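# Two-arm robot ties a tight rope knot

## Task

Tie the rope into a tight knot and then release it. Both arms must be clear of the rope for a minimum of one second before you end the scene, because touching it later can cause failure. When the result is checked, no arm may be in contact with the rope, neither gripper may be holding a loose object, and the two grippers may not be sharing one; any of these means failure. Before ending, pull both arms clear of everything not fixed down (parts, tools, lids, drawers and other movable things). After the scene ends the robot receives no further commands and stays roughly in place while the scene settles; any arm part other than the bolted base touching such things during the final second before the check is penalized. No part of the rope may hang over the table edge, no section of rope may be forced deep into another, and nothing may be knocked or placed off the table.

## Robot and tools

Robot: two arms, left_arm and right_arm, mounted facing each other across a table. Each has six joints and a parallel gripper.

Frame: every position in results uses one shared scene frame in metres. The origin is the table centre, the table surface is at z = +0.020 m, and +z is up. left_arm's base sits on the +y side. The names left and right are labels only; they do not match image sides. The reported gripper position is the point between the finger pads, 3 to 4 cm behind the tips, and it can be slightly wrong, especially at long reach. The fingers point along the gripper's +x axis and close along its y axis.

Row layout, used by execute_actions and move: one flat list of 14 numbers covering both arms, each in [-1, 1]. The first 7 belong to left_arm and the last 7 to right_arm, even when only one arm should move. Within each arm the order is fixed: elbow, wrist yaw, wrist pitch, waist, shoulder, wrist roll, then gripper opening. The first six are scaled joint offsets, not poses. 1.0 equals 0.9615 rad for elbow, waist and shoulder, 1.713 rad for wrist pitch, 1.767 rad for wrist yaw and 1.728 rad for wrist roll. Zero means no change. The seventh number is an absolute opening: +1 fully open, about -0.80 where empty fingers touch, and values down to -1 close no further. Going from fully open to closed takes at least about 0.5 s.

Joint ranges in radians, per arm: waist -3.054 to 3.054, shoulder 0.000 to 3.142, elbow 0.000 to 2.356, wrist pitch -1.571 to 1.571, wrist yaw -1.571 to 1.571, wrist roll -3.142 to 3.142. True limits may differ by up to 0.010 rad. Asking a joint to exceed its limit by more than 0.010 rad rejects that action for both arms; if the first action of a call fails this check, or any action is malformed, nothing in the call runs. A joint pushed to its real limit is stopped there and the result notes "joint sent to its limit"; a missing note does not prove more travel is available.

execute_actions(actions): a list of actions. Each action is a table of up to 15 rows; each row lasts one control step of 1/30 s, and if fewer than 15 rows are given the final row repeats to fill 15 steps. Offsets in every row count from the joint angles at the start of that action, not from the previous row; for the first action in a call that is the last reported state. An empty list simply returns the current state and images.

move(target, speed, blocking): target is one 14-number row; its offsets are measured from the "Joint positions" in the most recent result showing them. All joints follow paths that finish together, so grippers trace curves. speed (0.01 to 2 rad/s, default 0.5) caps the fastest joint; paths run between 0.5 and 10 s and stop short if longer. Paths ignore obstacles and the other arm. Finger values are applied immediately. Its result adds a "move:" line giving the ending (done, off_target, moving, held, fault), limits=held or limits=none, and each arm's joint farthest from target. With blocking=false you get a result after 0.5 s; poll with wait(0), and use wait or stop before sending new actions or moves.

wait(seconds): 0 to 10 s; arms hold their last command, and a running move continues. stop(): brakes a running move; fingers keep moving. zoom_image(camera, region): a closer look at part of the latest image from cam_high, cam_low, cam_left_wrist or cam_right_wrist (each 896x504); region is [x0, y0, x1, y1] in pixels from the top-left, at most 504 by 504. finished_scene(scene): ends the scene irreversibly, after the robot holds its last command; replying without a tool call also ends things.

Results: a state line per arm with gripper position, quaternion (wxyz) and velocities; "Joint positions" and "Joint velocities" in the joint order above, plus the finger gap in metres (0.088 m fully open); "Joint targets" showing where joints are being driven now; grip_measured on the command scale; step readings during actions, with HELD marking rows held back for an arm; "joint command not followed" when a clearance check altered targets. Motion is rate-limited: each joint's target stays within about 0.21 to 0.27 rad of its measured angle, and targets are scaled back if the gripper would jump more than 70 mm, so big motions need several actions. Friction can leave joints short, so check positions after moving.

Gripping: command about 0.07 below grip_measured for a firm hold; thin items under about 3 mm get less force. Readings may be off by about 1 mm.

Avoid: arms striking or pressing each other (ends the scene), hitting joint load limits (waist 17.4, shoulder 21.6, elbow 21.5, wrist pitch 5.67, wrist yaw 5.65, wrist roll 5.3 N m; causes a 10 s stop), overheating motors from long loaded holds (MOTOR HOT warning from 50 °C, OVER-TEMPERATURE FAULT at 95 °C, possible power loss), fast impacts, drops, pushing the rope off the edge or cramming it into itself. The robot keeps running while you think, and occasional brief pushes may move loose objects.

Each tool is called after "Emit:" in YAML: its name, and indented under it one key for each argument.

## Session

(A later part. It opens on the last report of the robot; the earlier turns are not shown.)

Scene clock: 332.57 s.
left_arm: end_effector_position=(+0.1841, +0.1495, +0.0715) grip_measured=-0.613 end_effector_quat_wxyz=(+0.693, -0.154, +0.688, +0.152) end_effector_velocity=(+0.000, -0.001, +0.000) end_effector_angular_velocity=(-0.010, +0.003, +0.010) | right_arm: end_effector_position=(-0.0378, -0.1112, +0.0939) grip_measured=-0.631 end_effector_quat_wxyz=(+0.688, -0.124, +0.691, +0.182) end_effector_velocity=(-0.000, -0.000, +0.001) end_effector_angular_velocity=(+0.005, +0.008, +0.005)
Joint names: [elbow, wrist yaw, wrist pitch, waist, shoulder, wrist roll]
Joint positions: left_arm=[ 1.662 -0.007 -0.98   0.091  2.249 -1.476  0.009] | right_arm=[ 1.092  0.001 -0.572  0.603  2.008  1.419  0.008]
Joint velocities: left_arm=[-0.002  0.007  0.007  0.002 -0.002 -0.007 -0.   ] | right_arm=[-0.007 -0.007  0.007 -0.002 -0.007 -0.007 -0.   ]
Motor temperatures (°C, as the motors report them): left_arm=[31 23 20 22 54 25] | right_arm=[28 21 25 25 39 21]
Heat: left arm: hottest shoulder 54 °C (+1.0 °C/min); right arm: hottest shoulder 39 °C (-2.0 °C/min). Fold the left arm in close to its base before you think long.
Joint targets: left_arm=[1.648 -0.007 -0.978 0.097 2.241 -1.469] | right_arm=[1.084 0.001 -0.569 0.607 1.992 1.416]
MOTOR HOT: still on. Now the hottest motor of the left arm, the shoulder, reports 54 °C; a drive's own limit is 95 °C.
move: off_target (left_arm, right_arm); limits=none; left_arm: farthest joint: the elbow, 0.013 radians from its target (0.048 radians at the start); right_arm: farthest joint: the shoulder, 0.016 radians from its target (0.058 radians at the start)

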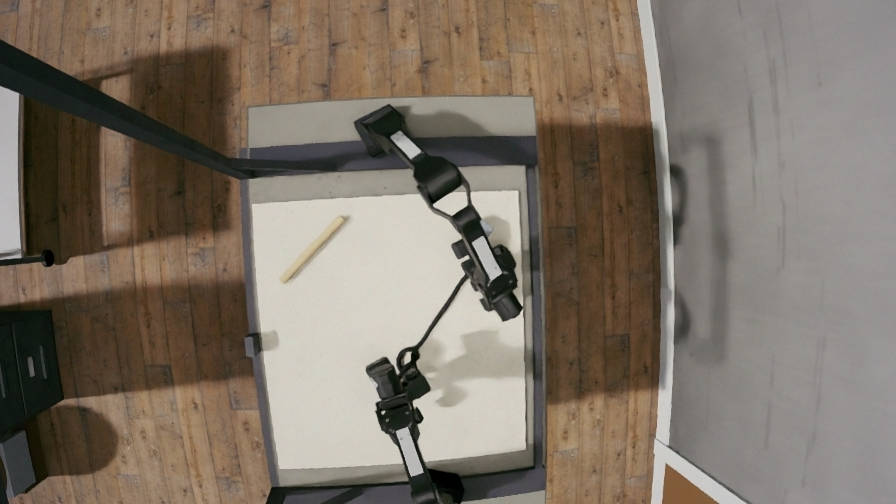

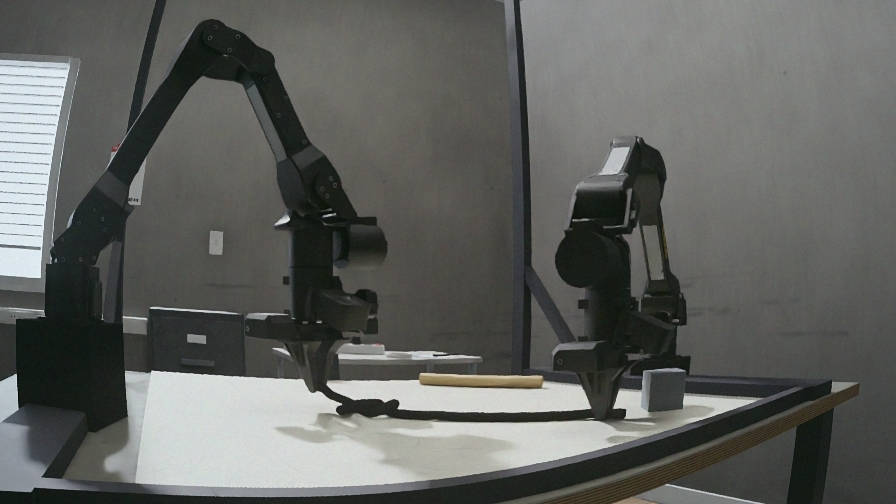

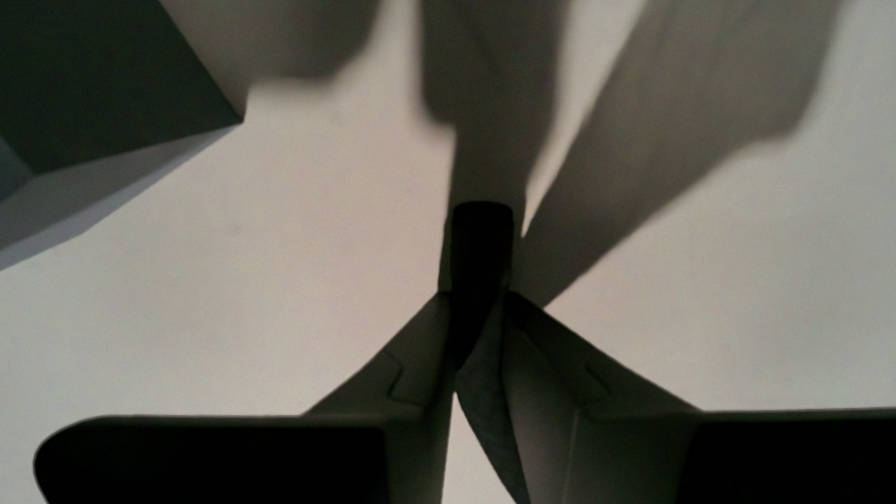

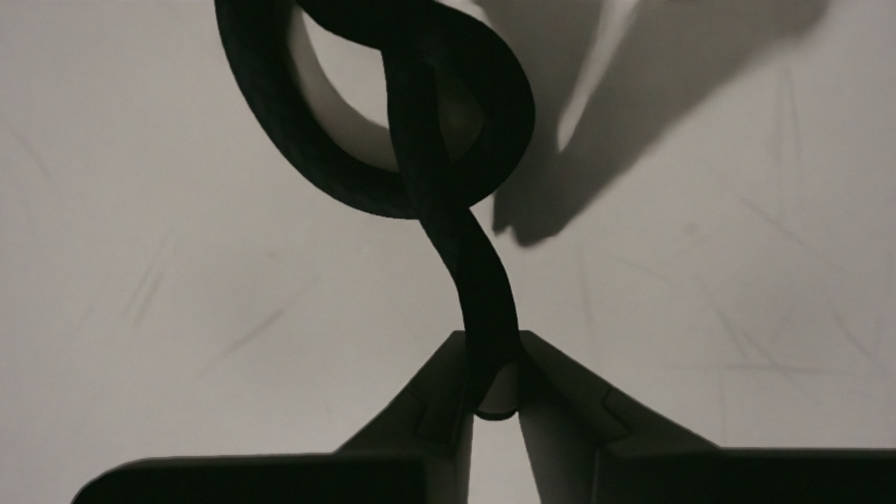

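Emit:
move:
  target: [0,0,0,0,0,0,-0.72, -0.208,0,0.079,0.185,-0.08,-0.15,-0.74]
  speed: 0.15

Scene clock: 339.47 s.
left_arm: end_effector_position=(+0.1839, +0.1495, +0.0715) grip_measured=-0.613 end_effector_quat_wxyz=(+0.693, -0.153, +0.688, +0.152) end_effector_velocity=(+0.003, +0.000, +0.000) end_effector_angular_velocity=(+0.005, -0.023, +0.005) | right_arm: end_effector_position=(-0.0776, -0.1662, +0.0763) grip_measured=-0.631 end_effector_quat_wxyz=(+0.640, -0.267, +0.642, +0.327) end_effector_velocity=(+0.001, -0.002, +0.000) end_effector_angular_velocity=(-0.009, +0.002, +0.020)
Joint names: [elbow, wrist yaw, wrist pitch, waist, shoulder, wrist roll]
Joint positions: left_arm=[ 1.662 -0.007 -0.98   0.091  2.249 -1.476  0.009] | right_arm=[ 0.899  0.001 -0.439  0.778  1.945  1.164  0.008]
Joint velocities: left_arm=[-0.002 -0.022  0.007 -0.002 -0.002 -0.007 -0.   ] | right_arm=[-0.002 -0.007 -0.007 -0.002 -0.002 -0.022 -0.   ]
Motor temperatures (°C, as the motors report them): left_arm=[31 23 20 22 55 25] | right_arm=[27 21 25 25 40 21]
Heat: left arm: hottest shoulder 55 °C (+2.0 °C/min); right arm: hottest shoulder 40 °C (-1.0 °C/min). Fold the left arm in close to its base before you think long.
Joint targets: left_arm=[1.662 -0.007 -0.980 0.091 2.249 -1.476] | right_arm=[0.891 0.001 -0.436 0.781 1.931 1.160]
MOTOR HOT: still on. Now the hottest motor of the left arm, the shoulder, reports 55 °C; a drive's own limit is 95 °C.
move: off_target (right_arm); limits=none; left_arm: farthest joint: the waist, 0.000 radians from its target (0.000 radians at the start); right_arm: farthest joint: the shoulder, 0.014 radians from its target (0.077 radians at the start)

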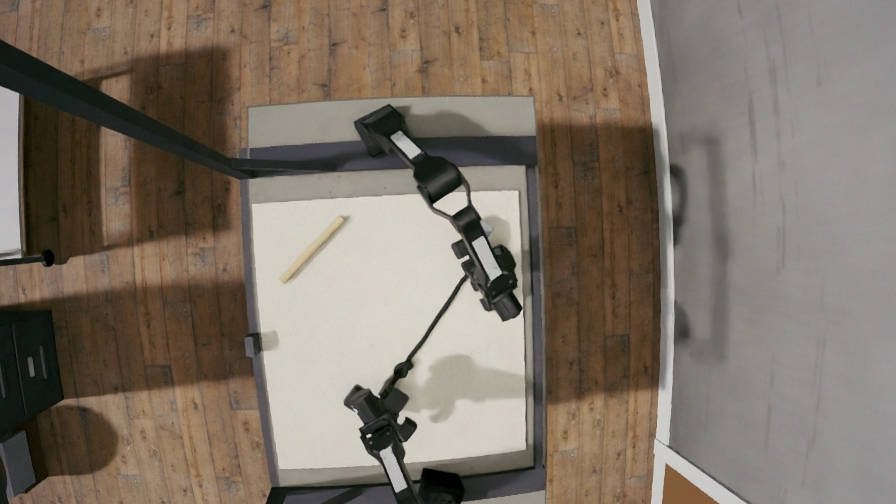

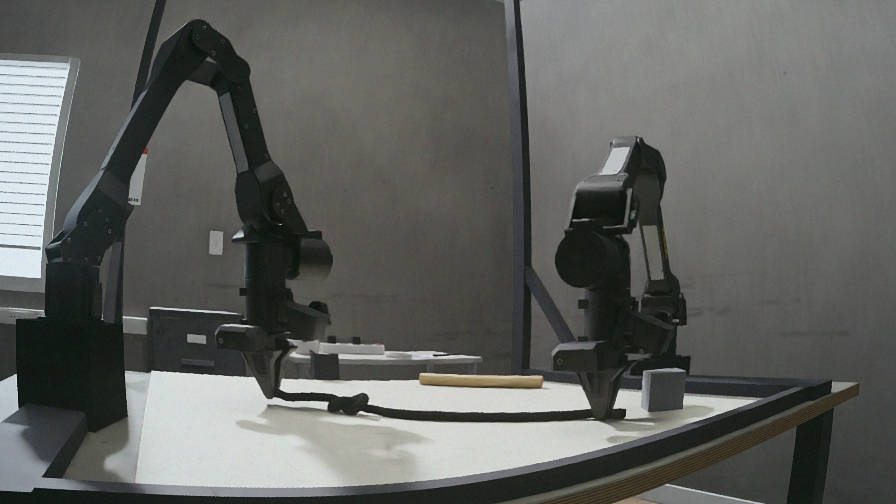

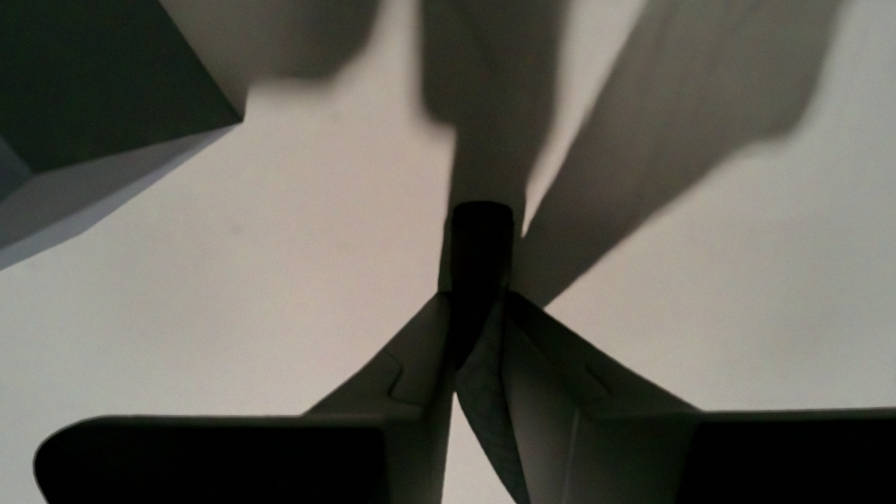

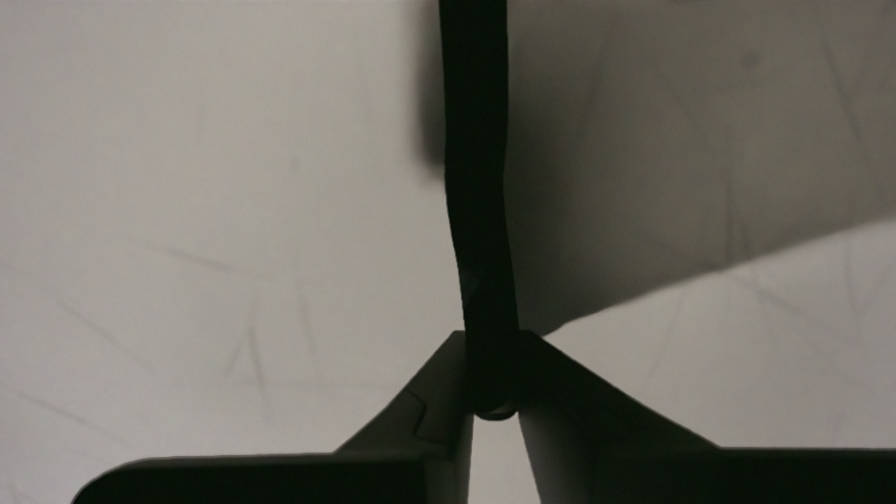

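Emit:
move:
  target: [0,0,0,0,0,0,-0.72, -0.062,0,0.024,0.083,-0.03,0.044,-0.74]
  speed: 0.08

Emit:
zoom_image:
  camera: "cam_low"
  region: [240,360,480,450]

Scene clock: 349.83 s.
left_arm: end_effector_position=(+0.1826, +0.1487, +0.0715) grip_measured=-0.613 end_effector_quat_wxyz=(+0.693, -0.152, +0.688, +0.151) end_effector_velocity=(-0.000, +0.000, +0.004) end_effector_angular_velocity=(+0.001, -0.008, +0.020) | right_arm: end_effector_position=(-0.0916, -0.1836, +0.0722) grip_measured=-0.631 end_effector_quat_wxyz=(+0.641, -0.264, +0.642, +0.329) end_effector_velocity=(-0.001, -0.006, -0.001) end_effector_angular_velocity=(-0.021, +0.012, +0.012)
Joint names: [elbow, wrist yaw, wrist pitch, waist, shoulder, wrist roll]
Joint positions: left_arm=[ 1.662 -0.006 -0.98   0.087  2.249 -1.476  0.009] | right_arm=[ 0.849  0.007 -0.399  0.848  1.929  1.236  0.008]
Joint velocities: left_arm=[ 0.002 -0.007 -0.007 -0.002 -0.007 -0.022  0.   ] | right_arm=[-0.007 -0.022 -0.007  0.002 -0.002 -0.007 -0.   ]
Motor temperatures (°C, as the motors report them): left_arm=[31 23 20 22 55 25] | right_arm=[27 21 25 25 39 21]
Heat: left arm: hottest shoulder 55 °C (+2.0 °C/min); right arm: hottest shoulder 39 °C (-2.0 °C/min). Fold the left arm in close to its base before you think long.
Joint targets: left_arm=[1.662 -0.007 -0.980 0.091 2.249 -1.476] | right_arm=[0.839 0.000 -0.398 0.857 1.917 1.240]
MOTOR HOT: still on. Now the hottest motor of the left arm, the shoulder, reports 55 °C; a drive's own limit is 95 °C.
move: off_target (right_arm); limits=none; left_arm: farthest joint: the waist, 0.004 radians from its target (0.000 radians at the start); right_arm: farthest joint: the shoulder, 0.013 radians from its target (0.029 radians at the start)

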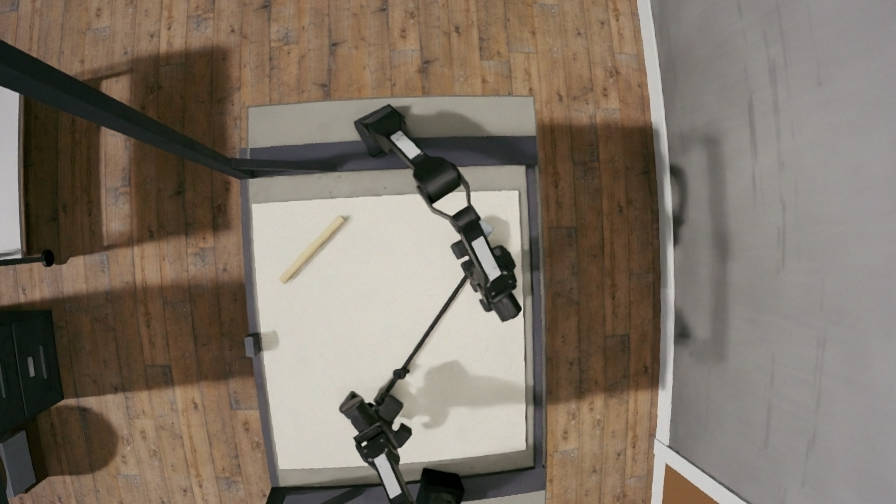

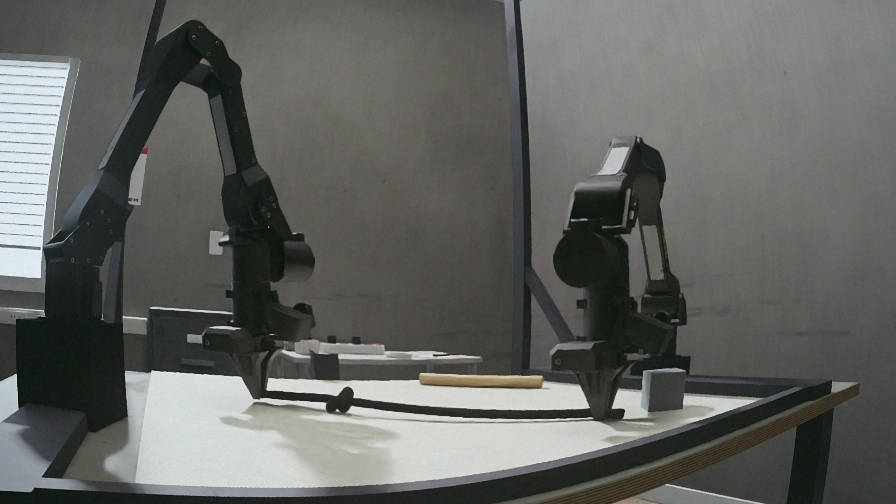

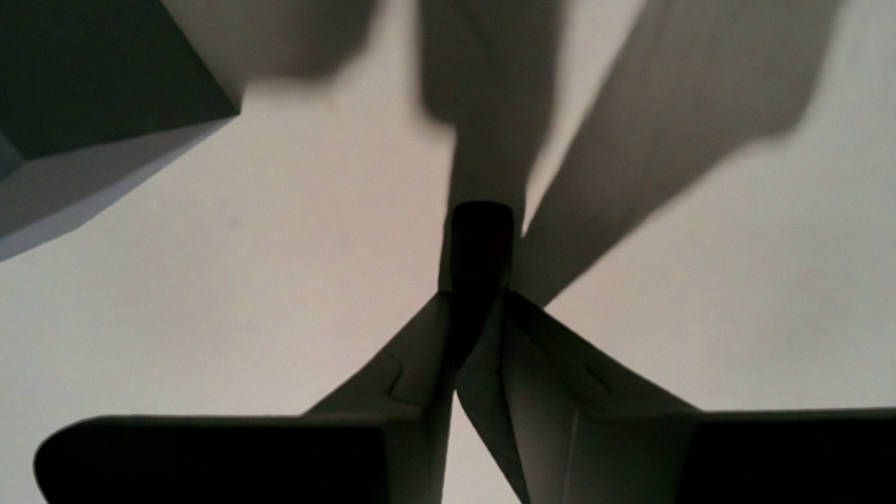

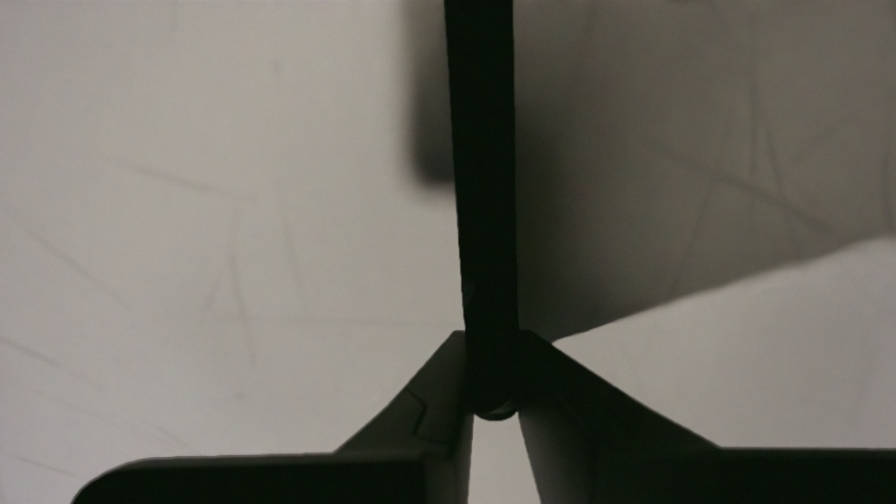

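Region (240, 360, 480, 450) of cam_low's 896x504 image, scaled by 2.100, with more detail than that image has; it fills the top 189 rows of this view, and the rest is white.

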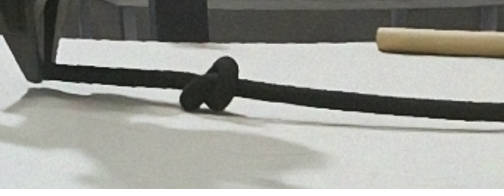

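Emit:
move:
  target: [0,0,0,0,0,0,-0.72, -0.04,0,0.012,0.05,-0.025,0.025,-0.74]
  speed: 0.06

Emit:
zoom_image:
  camera: "cam_low"
  region: [270,360,420,440]

Scene clock: 353.80 s.
left_arm: end_effector_position=(+0.1785, +0.1459, +0.0715) grip_measured=-0.613 end_effector_quat_wxyz=(+0.692, -0.150, +0.691, +0.146) end_effector_velocity=(+0.003, +0.004, +0.002) end_effector_angular_velocity=(+0.013, -0.018, -0.005) | right_arm: end_effector_position=(-0.0963, -0.1912, +0.0713) grip_measured=-0.631 end_effector_quat_wxyz=(+0.645, -0.258, +0.639, +0.330) end_effector_velocity=(-0.000, -0.003, +0.000) end_effector_angular_velocity=(-0.010, +0.003, -0.004)
Joint names: [elbow, wrist yaw, wrist pitch, waist, shoulder, wrist roll]
Joint positions: left_arm=[ 1.662  0.001 -0.978  0.078  2.249 -1.476  0.009] | right_arm=[ 0.822  0.022 -0.377  0.882  1.916  1.276  0.008]
Joint velocities: left_arm=[-0.002 -0.022 -0.007  0.002 -0.007  0.007 -0.   ] | right_arm=[-0.002 -0.007 -0.007  0.002 -0.002  0.007  0.   ]
Motor temperatures (°C, as the motors report them): left_arm=[31 23 20 22 55 25] | right_arm=[27 21 25 25 39 21]
Heat: left arm: hottest shoulder 55 °C (+3.0 °C/min); right arm: hottest shoulder 39 °C (-2.0 °C/min). Fold the left arm in close to its base before you think long.
Joint targets: left_arm=[1.662 -0.006 -0.980 0.087 2.249 -1.476] | right_arm=[0.811 0.007 -0.378 0.896 1.905 1.279]
MOTOR HOT: still on. Now the hottest motor of the left arm, the shoulder, reports 55 °C; a drive's own limit is 95 °C.
move: off_target (right_arm); limits=none; left_arm: farthest joint: the waist, 0.009 radians from its target (0.000 radians at the start); right_arm: farthest joint: the wrist yaw, 0.015 radians from its target (0.000 radians at the start)

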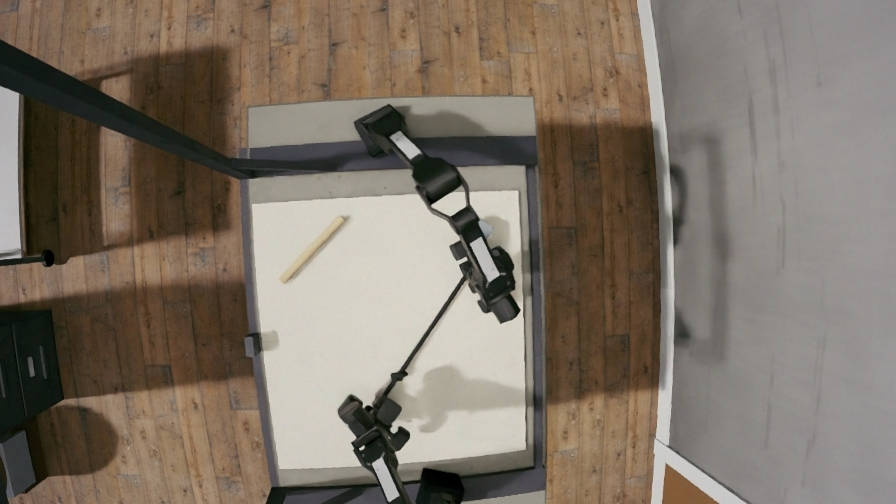

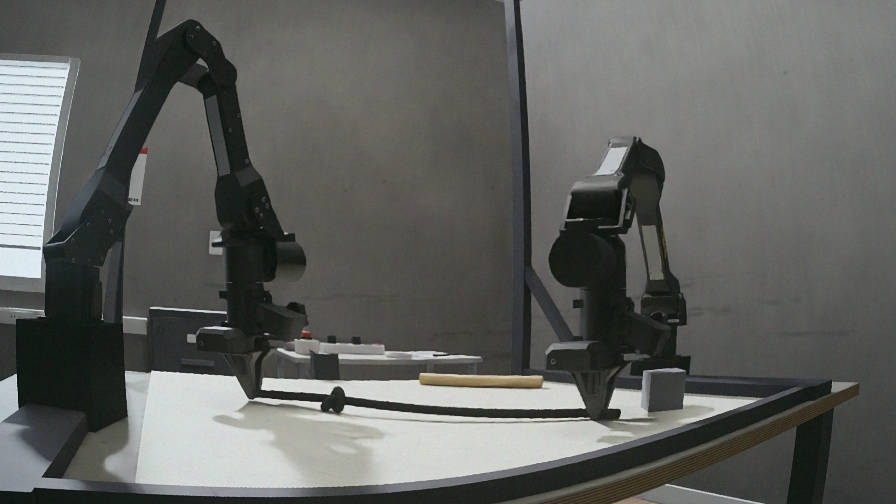

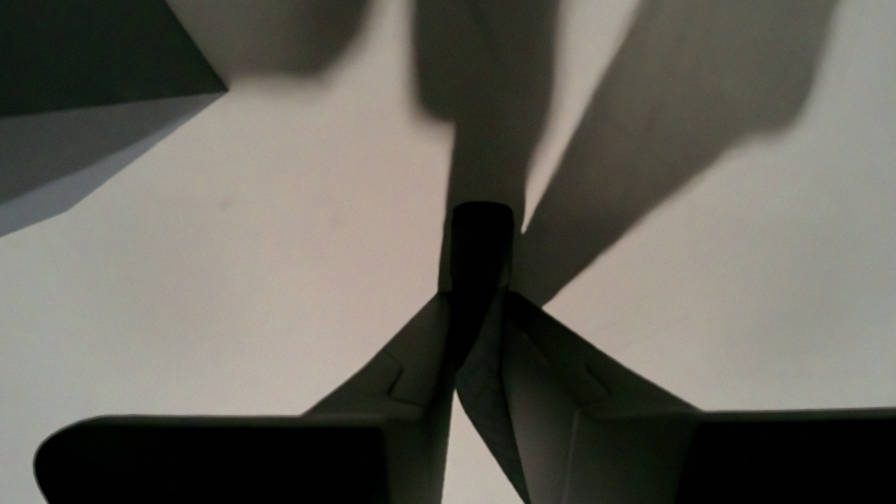

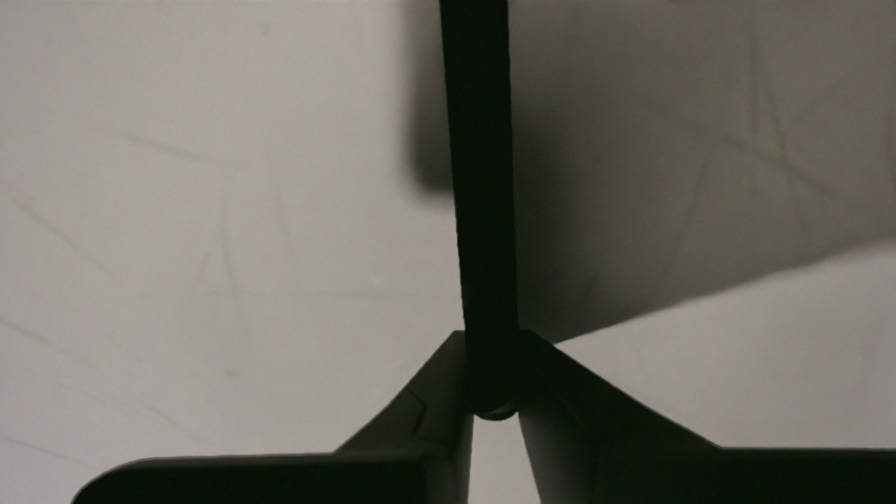

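Region (270, 360, 420, 440) of cam_low's 896x504 image, scaled by 3.360, with more detail than that image has; it fills the top 269 rows of this view, and the rest is white.

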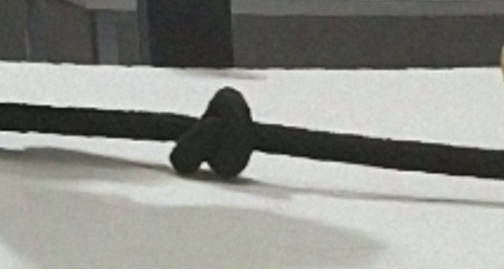

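Emit:
move:
  target: [0,-0.004,0,0.012,0,0,-0.72, -0.045,0,0.012,0.065,-0.025,0.025,-0.74]
  speed: 0.05

Emit:
zoom_image:
  camera: "cam_low"
  region: [270,360,420,440]

Scene clock: 361.87 s.
left_arm: end_effector_position=(+0.1740, +0.1423, +0.0715) grip_measured=-0.613 end_effector_quat_wxyz=(+0.689, -0.150, +0.695, +0.141) end_effector_velocity=(-0.001, +0.002, +0.000) end_effector_angular_velocity=(+0.010, -0.003, +0.020) | right_arm: end_effector_position=(-0.1008, -0.1991, +0.0706) grip_measured=-0.631 end_effector_quat_wxyz=(+0.652, -0.252, +0.632, +0.335) end_effector_velocity=(+0.003, -0.002, +0.001) end_effector_angular_velocity=(-0.002, -0.009, -0.011)
Joint names: [elbow, wrist yaw, wrist pitch, waist, shoulder, wrist roll]
Joint positions: left_arm=[ 1.662  0.012 -0.974  0.069  2.249 -1.476  0.009] | right_arm=[ 0.792  0.048 -0.352  0.923  1.9    1.315  0.008]
Joint velocities: left_arm=[-0.002 -0.007 -0.007 -0.002 -0.002 -0.022 -0.   ] | right_arm=[-0.007  0.007 -0.007 -0.002 -0.007  0.007 -0.   ]
Motor temperatures (°C, as the motors report them): left_arm=[31 23 20 22 55 25] | right_arm=[27 21 25 25 39 21]
Heat: left arm: hottest shoulder 55 °C (+3.0 °C/min); right arm: hottest shoulder 39 °C (-2.0 °C/min). Fold the left arm in close to its base before you think long.
Joint targets: left_arm=[1.662 -0.006 -0.979 0.090 2.249 -1.476] | right_arm=[0.779 0.022 -0.356 0.945 1.892 1.319]
MOTOR HOT: still on. Now the hottest motor of the left arm, the shoulder, reports 55 °C; a drive's own limit is 95 °C.
move: off_target (left_arm, right_arm); limits=none; left_arm: farthest joint: the waist, 0.021 radians from its target (0.011 radians at the start); right_arm: farthest joint: the wrist yaw, 0.026 radians from its target (0.000 radians at the start)

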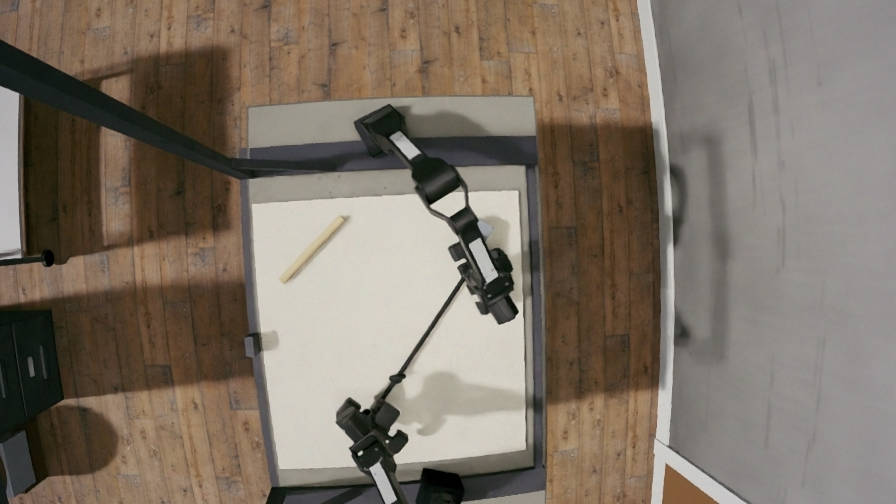

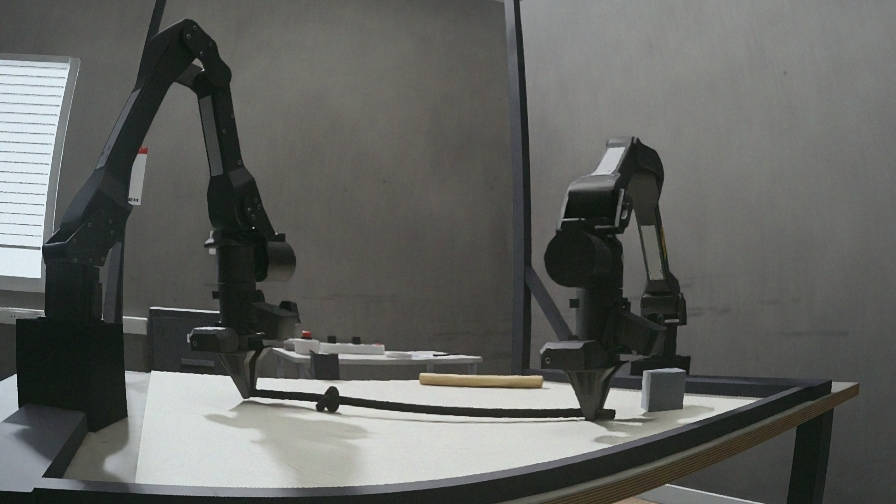

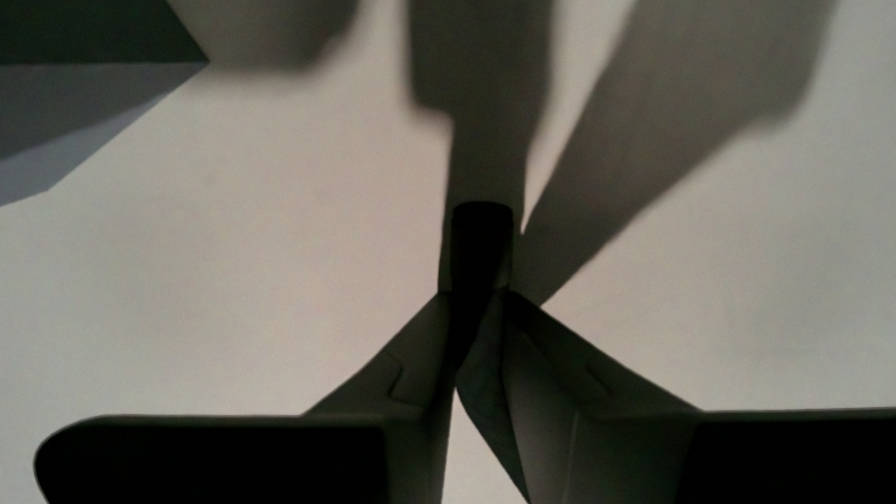

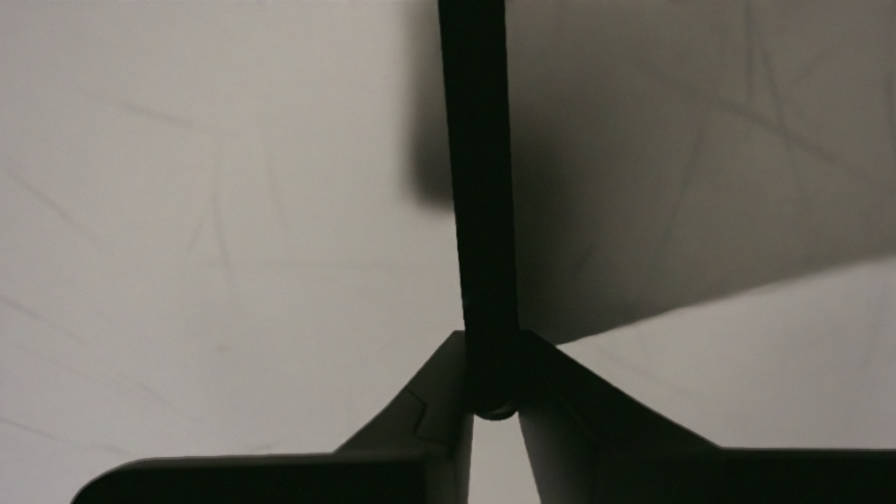

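Region (270, 360, 420, 440) of cam_low's 896x504 image, scaled by 3.360, with more detail than that image has; it fills the top 269 rows of this view, and the rest is white.

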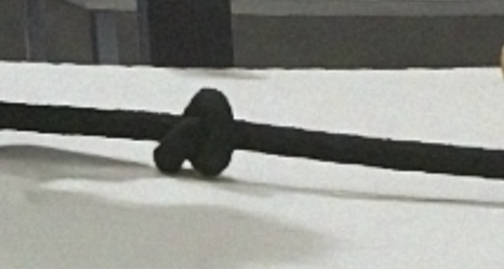

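Emit:
move:
  target: [0,-0.02,-0.004,0.035,0,0,-0.74, -0.03,-0.025,0.0,0.05,-0.015,0.01,-0.76]
  speed: 0.03

Emit:
zoom_image:
  camera: "cam_low"
  region: [270,360,420,440]

Scene clock: 366.83 s.
left_arm: end_effector_position=(+0.1729, +0.1407, +0.0720) grip_measured=-0.613 end_effector_quat_wxyz=(+0.689, -0.150, +0.696, +0.138) end_effector_velocity=(-0.001, -0.002, -0.002) end_effector_angular_velocity=(+0.001, -0.007, +0.000) | right_arm: end_effector_position=(-0.1033, -0.2035, +0.0708) grip_measured=-0.631 end_effector_quat_wxyz=(+0.651, -0.252, +0.631, +0.337) end_effector_velocity=(-0.001, -0.002, +0.001) end_effector_angular_velocity=(-0.006, +0.004, +0.011)
Joint names: [elbow, wrist yaw, wrist pitch, waist, shoulder, wrist roll]
Joint positions: left_arm=[ 1.664  0.014 -0.973  0.066  2.249 -1.476  0.009] | right_arm=[ 0.779  0.05  -0.345  0.94   1.892  1.329  0.008]
Joint velocities: left_arm=[-0.002 -0.007  0.007 -0.007  0.002 -0.007 -0.   ] | right_arm=[-0.002 -0.007 -0.007  0.002 -0.007 -0.007  0.   ]
Motor temperatures (°C, as the motors report them): left_arm=[31 23 20 22 55 25] | right_arm=[26 21 25 25 39 21]
Heat: left arm: hottest shoulder 55 °C (+3.1 °C/min); right arm: hottest shoulder 39 °C (-2.0 °C/min). Fold the left arm in close to its base before you think long.
Joint targets: left_arm=[1.662 -0.023 -0.981 0.103 2.249 -1.476] | right_arm=[0.763 0.003 -0.352 0.972 1.886 1.333]
MOTOR HOT: still on. Now the hottest motor of the left arm, the shoulder, reports 55 °C; a drive's own limit is 95 °C.
move: off_target (left_arm, right_arm); limits=none; left_arm: farthest joint: the waist, 0.037 radians from its target (0.034 radians at the start); right_arm: farthest joint: the wrist yaw, 0.046 radians from its target (0.044 radians at the start)

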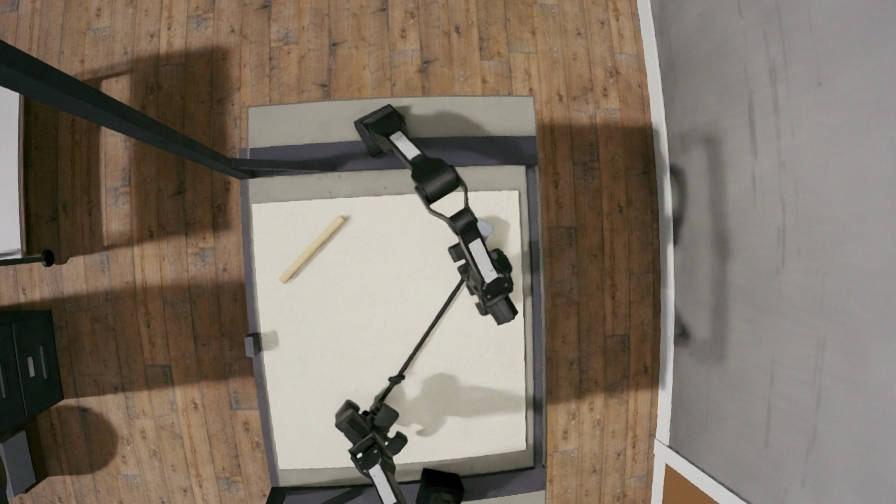

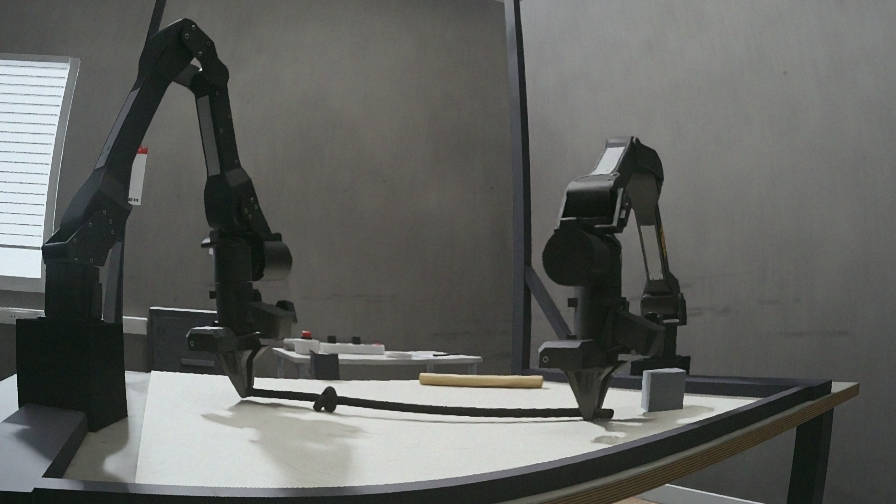

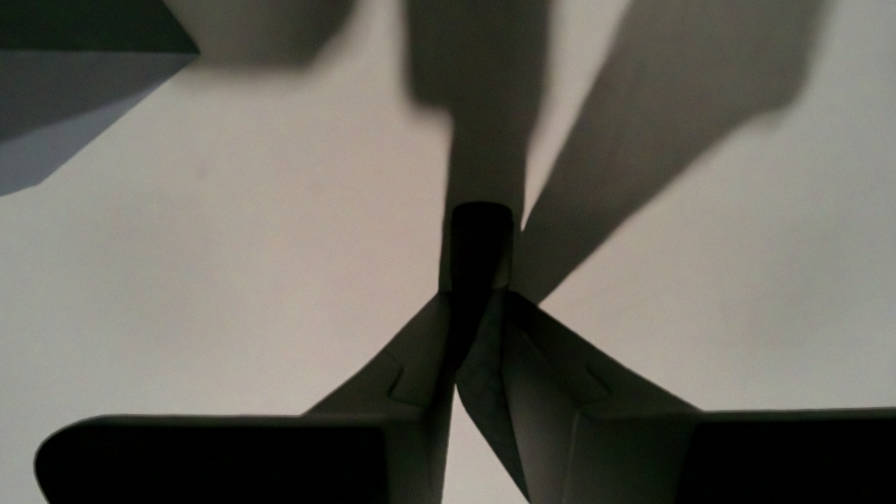

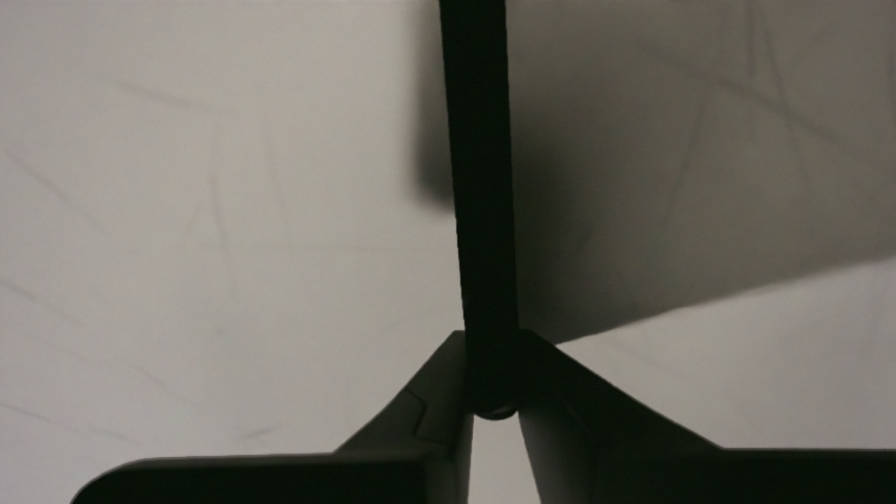

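Region (270, 360, 420, 440) of cam_low's 896x504 image, scaled by 3.360, with more detail than that image has; it fills the top 269 rows of this view, and the rest is white.

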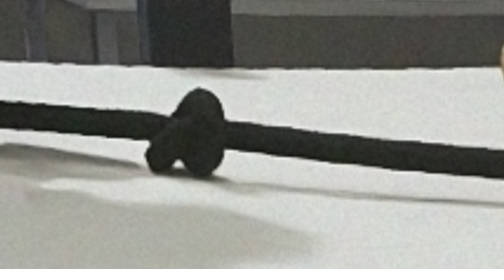

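Emit:
execute_actions:
  actions:
    - [[0,0,0,-0.005,0,0,-0.72, 0,0,0,-0.01,0.008,0,-0.72]]
    - [[0,0,0,0,0,0,-0.2, 0,0,0,0,0,0,-0.2]]
    - [[0,0,-0.08,0,-0.2,0,-0.2, 0,0,-0.08,0,-0.2,0,-0.2]]
    - [[0,0,-0.05,0,-0.2,0,-0.2, 0.1,0,-0.08,0,-0.15,0,-0.2]]

Scene clock: 371.83 s.
left_arm: end_effector_position=(+0.1531, +0.1707, +0.2214) grip_measured=-0.203 end_effector_quat_wxyz=(+0.705, -0.208, +0.675, +0.073) end_effector_velocity=(-0.001, +0.002, -0.000) end_effector_angular_velocity=(+0.016, -0.014, +0.004) | right_arm: end_effector_position=(-0.1064, -0.1930, +0.1686) grip_measured=-0.202 end_effector_quat_wxyz=(+0.642, -0.198, +0.637, +0.378) end_effector_velocity=(+0.007, -0.006, -0.003) end_effector_angular_velocity=(-0.029, -0.031, +0.003)
Joint names: [elbow, wrist yaw, wrist pitch, waist, shoulder, wrist roll]
Joint positions: left_arm=[ 1.674  0.015 -1.187  0.059  1.863 -1.476  0.029] | right_arm=[ 0.868  0.054 -0.611  0.93   1.578  1.329  0.029]
Joint velocities: left_arm=[-0.002 -0.022 -0.007 -0.007 -0.002 -0.007 -0.   ] | right_arm=[-0.002  0.007 -0.037 -0.002  0.002 -0.007 -0.   ]
Motor temperatures (°C, as the motors report them): left_arm=[31 24 20 23 55 25] | right_arm=[26 21 25 25 38 21]
Heat: left arm: hottest shoulder 55 °C (+3.0 °C/min); right arm: hottest shoulder 38 °C (-2.0 °C/min). Fold the left arm in close to its base before you think long.
Joint targets: left_arm=[1.670 0.015 -1.191 0.059 1.863 -1.476] | right_arm=[0.877 0.054 -0.615 0.930 1.570 1.329]
MOTOR HOT: still on. Now the hottest motor of the left arm, the shoulder, reports 55 °C; a drive's own limit is 95 °C.
Step readings (joint positions; steps 1 to 15: 1st action; 16 to 30: 2nd action; 31 to 45: 3rd action; 46 to 60: 4th action):
0: left_arm=[1.664 0.014 -0.973 0.066 2.249 -1.476] | right_arm=[0.779 0.050 -0.344 0.940 1.892 1.329]
1: left_arm=[1.665 0.015 -0.972 0.064 2.249 -1.476] | right_arm=[0.779 0.051 -0.344 0.939 1.892 1.329]
2: left_arm=[1.665 0.015 -0.972 0.062 2.249 -1.476] | right_arm=[0.779 0.050 -0.344 0.935 1.892 1.329]
4: left_arm=[1.665 0.015 -0.972 0.059 2.249 -1.476] | right_arm=[0.779 0.049 -0.344 0.932 1.892 1.329]
8: left_arm=[1.665 0.015 -0.972 0.059 2.249 -1.476] | right_arm=[0.779 0.052 -0.344 0.931 1.892 1.329]
15: left_arm=[1.665 0.015 -0.972 0.059 2.249 -1.476] | right_arm=[0.779 0.054 -0.344 0.930 1.892 1.329]
16: left_arm=[1.665 0.015 -0.972 0.059 2.249 -1.476] | right_arm=[0.779 0.054 -0.344 0.930 1.892 1.329]
17: left_arm=[1.665 0.015 -0.972 0.059 2.249 -1.476] | right_arm=[0.779 0.054 -0.344 0.930 1.892 1.329]
19: left_arm=[1.665 0.015 -0.972 0.059 2.249 -1.476] | right_arm=[0.779 0.054 -0.344 0.930 1.892 1.329]
23: left_arm=[1.665 0.015 -0.972 0.059 2.249 -1.476] | right_arm=[0.779 0.054 -0.344 0.930 1.892 1.329]
30: left_arm=[1.665 0.015 -0.972 0.059 2.249 -1.476] | right_arm=[0.779 0.054 -0.344 0.930 1.892 1.329]
31: left_arm=[1.665 0.015 -0.982 0.059 2.233 -1.476] | right_arm=[0.779 0.054 -0.360 0.930 1.875 1.329]
32: left_arm=[1.662 0.015 -1.022 0.059 2.213 -1.476] | right_arm=[0.778 0.054 -0.404 0.930 1.847 1.329]
34: left_arm=[1.657 0.015 -1.067 0.059 2.156 -1.476] | right_arm=[0.775 0.054 -0.438 0.930 1.778 1.329]
38: left_arm=[1.669 0.015 -1.092 0.059 2.062 -1.476] | right_arm=[0.781 0.054 -0.465 0.930 1.717 1.329]
45: left_arm=[1.670 0.015 -1.105 0.059 2.056 -1.476] | right_arm=[0.781 0.054 -0.478 0.930 1.714 1.329]
46: left_arm=[1.670 0.015 -1.110 0.059 2.038 -1.476] | right_arm=[0.790 0.054 -0.501 0.930 1.701 1.329]
47: left_arm=[1.666 0.015 -1.138 0.059 2.018 -1.476] | right_arm=[0.800 0.054 -0.542 0.930 1.683 1.329]
49: left_arm=[1.663 0.015 -1.165 0.059 1.960 -1.476] | right_arm=[0.825 0.054 -0.572 0.930 1.631 1.329]
53: left_arm=[1.674 0.015 -1.179 0.059 1.867 -1.476] | right_arm=[0.868 0.054 -0.596 0.930 1.580 1.329]
60: Joint positions above

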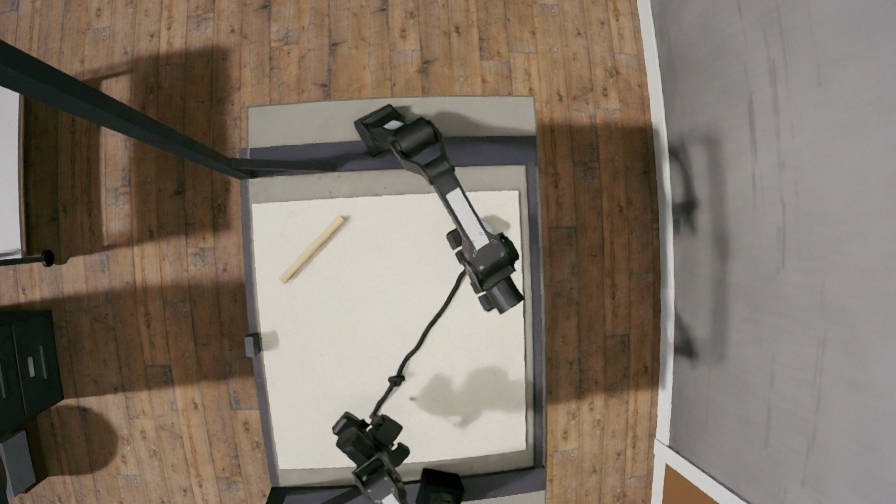

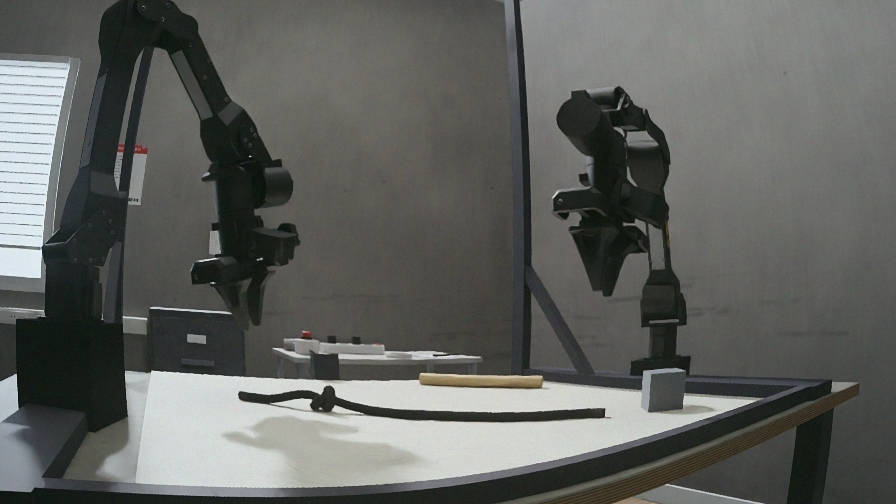

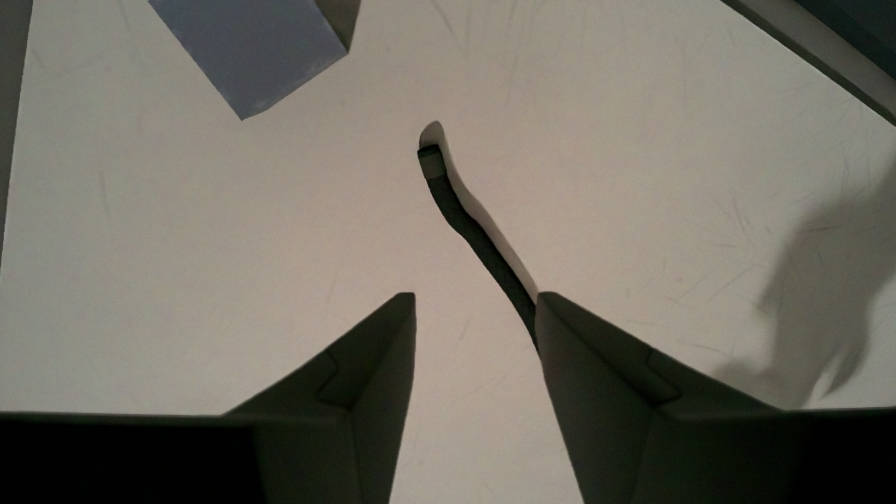

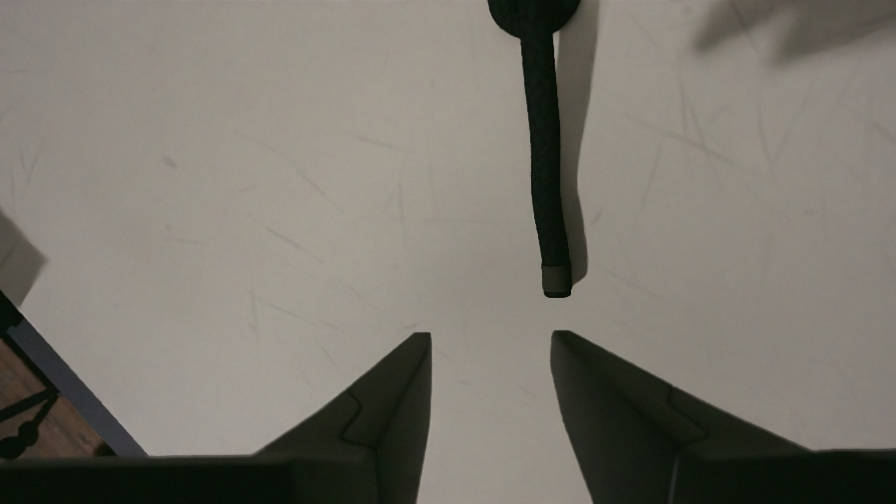

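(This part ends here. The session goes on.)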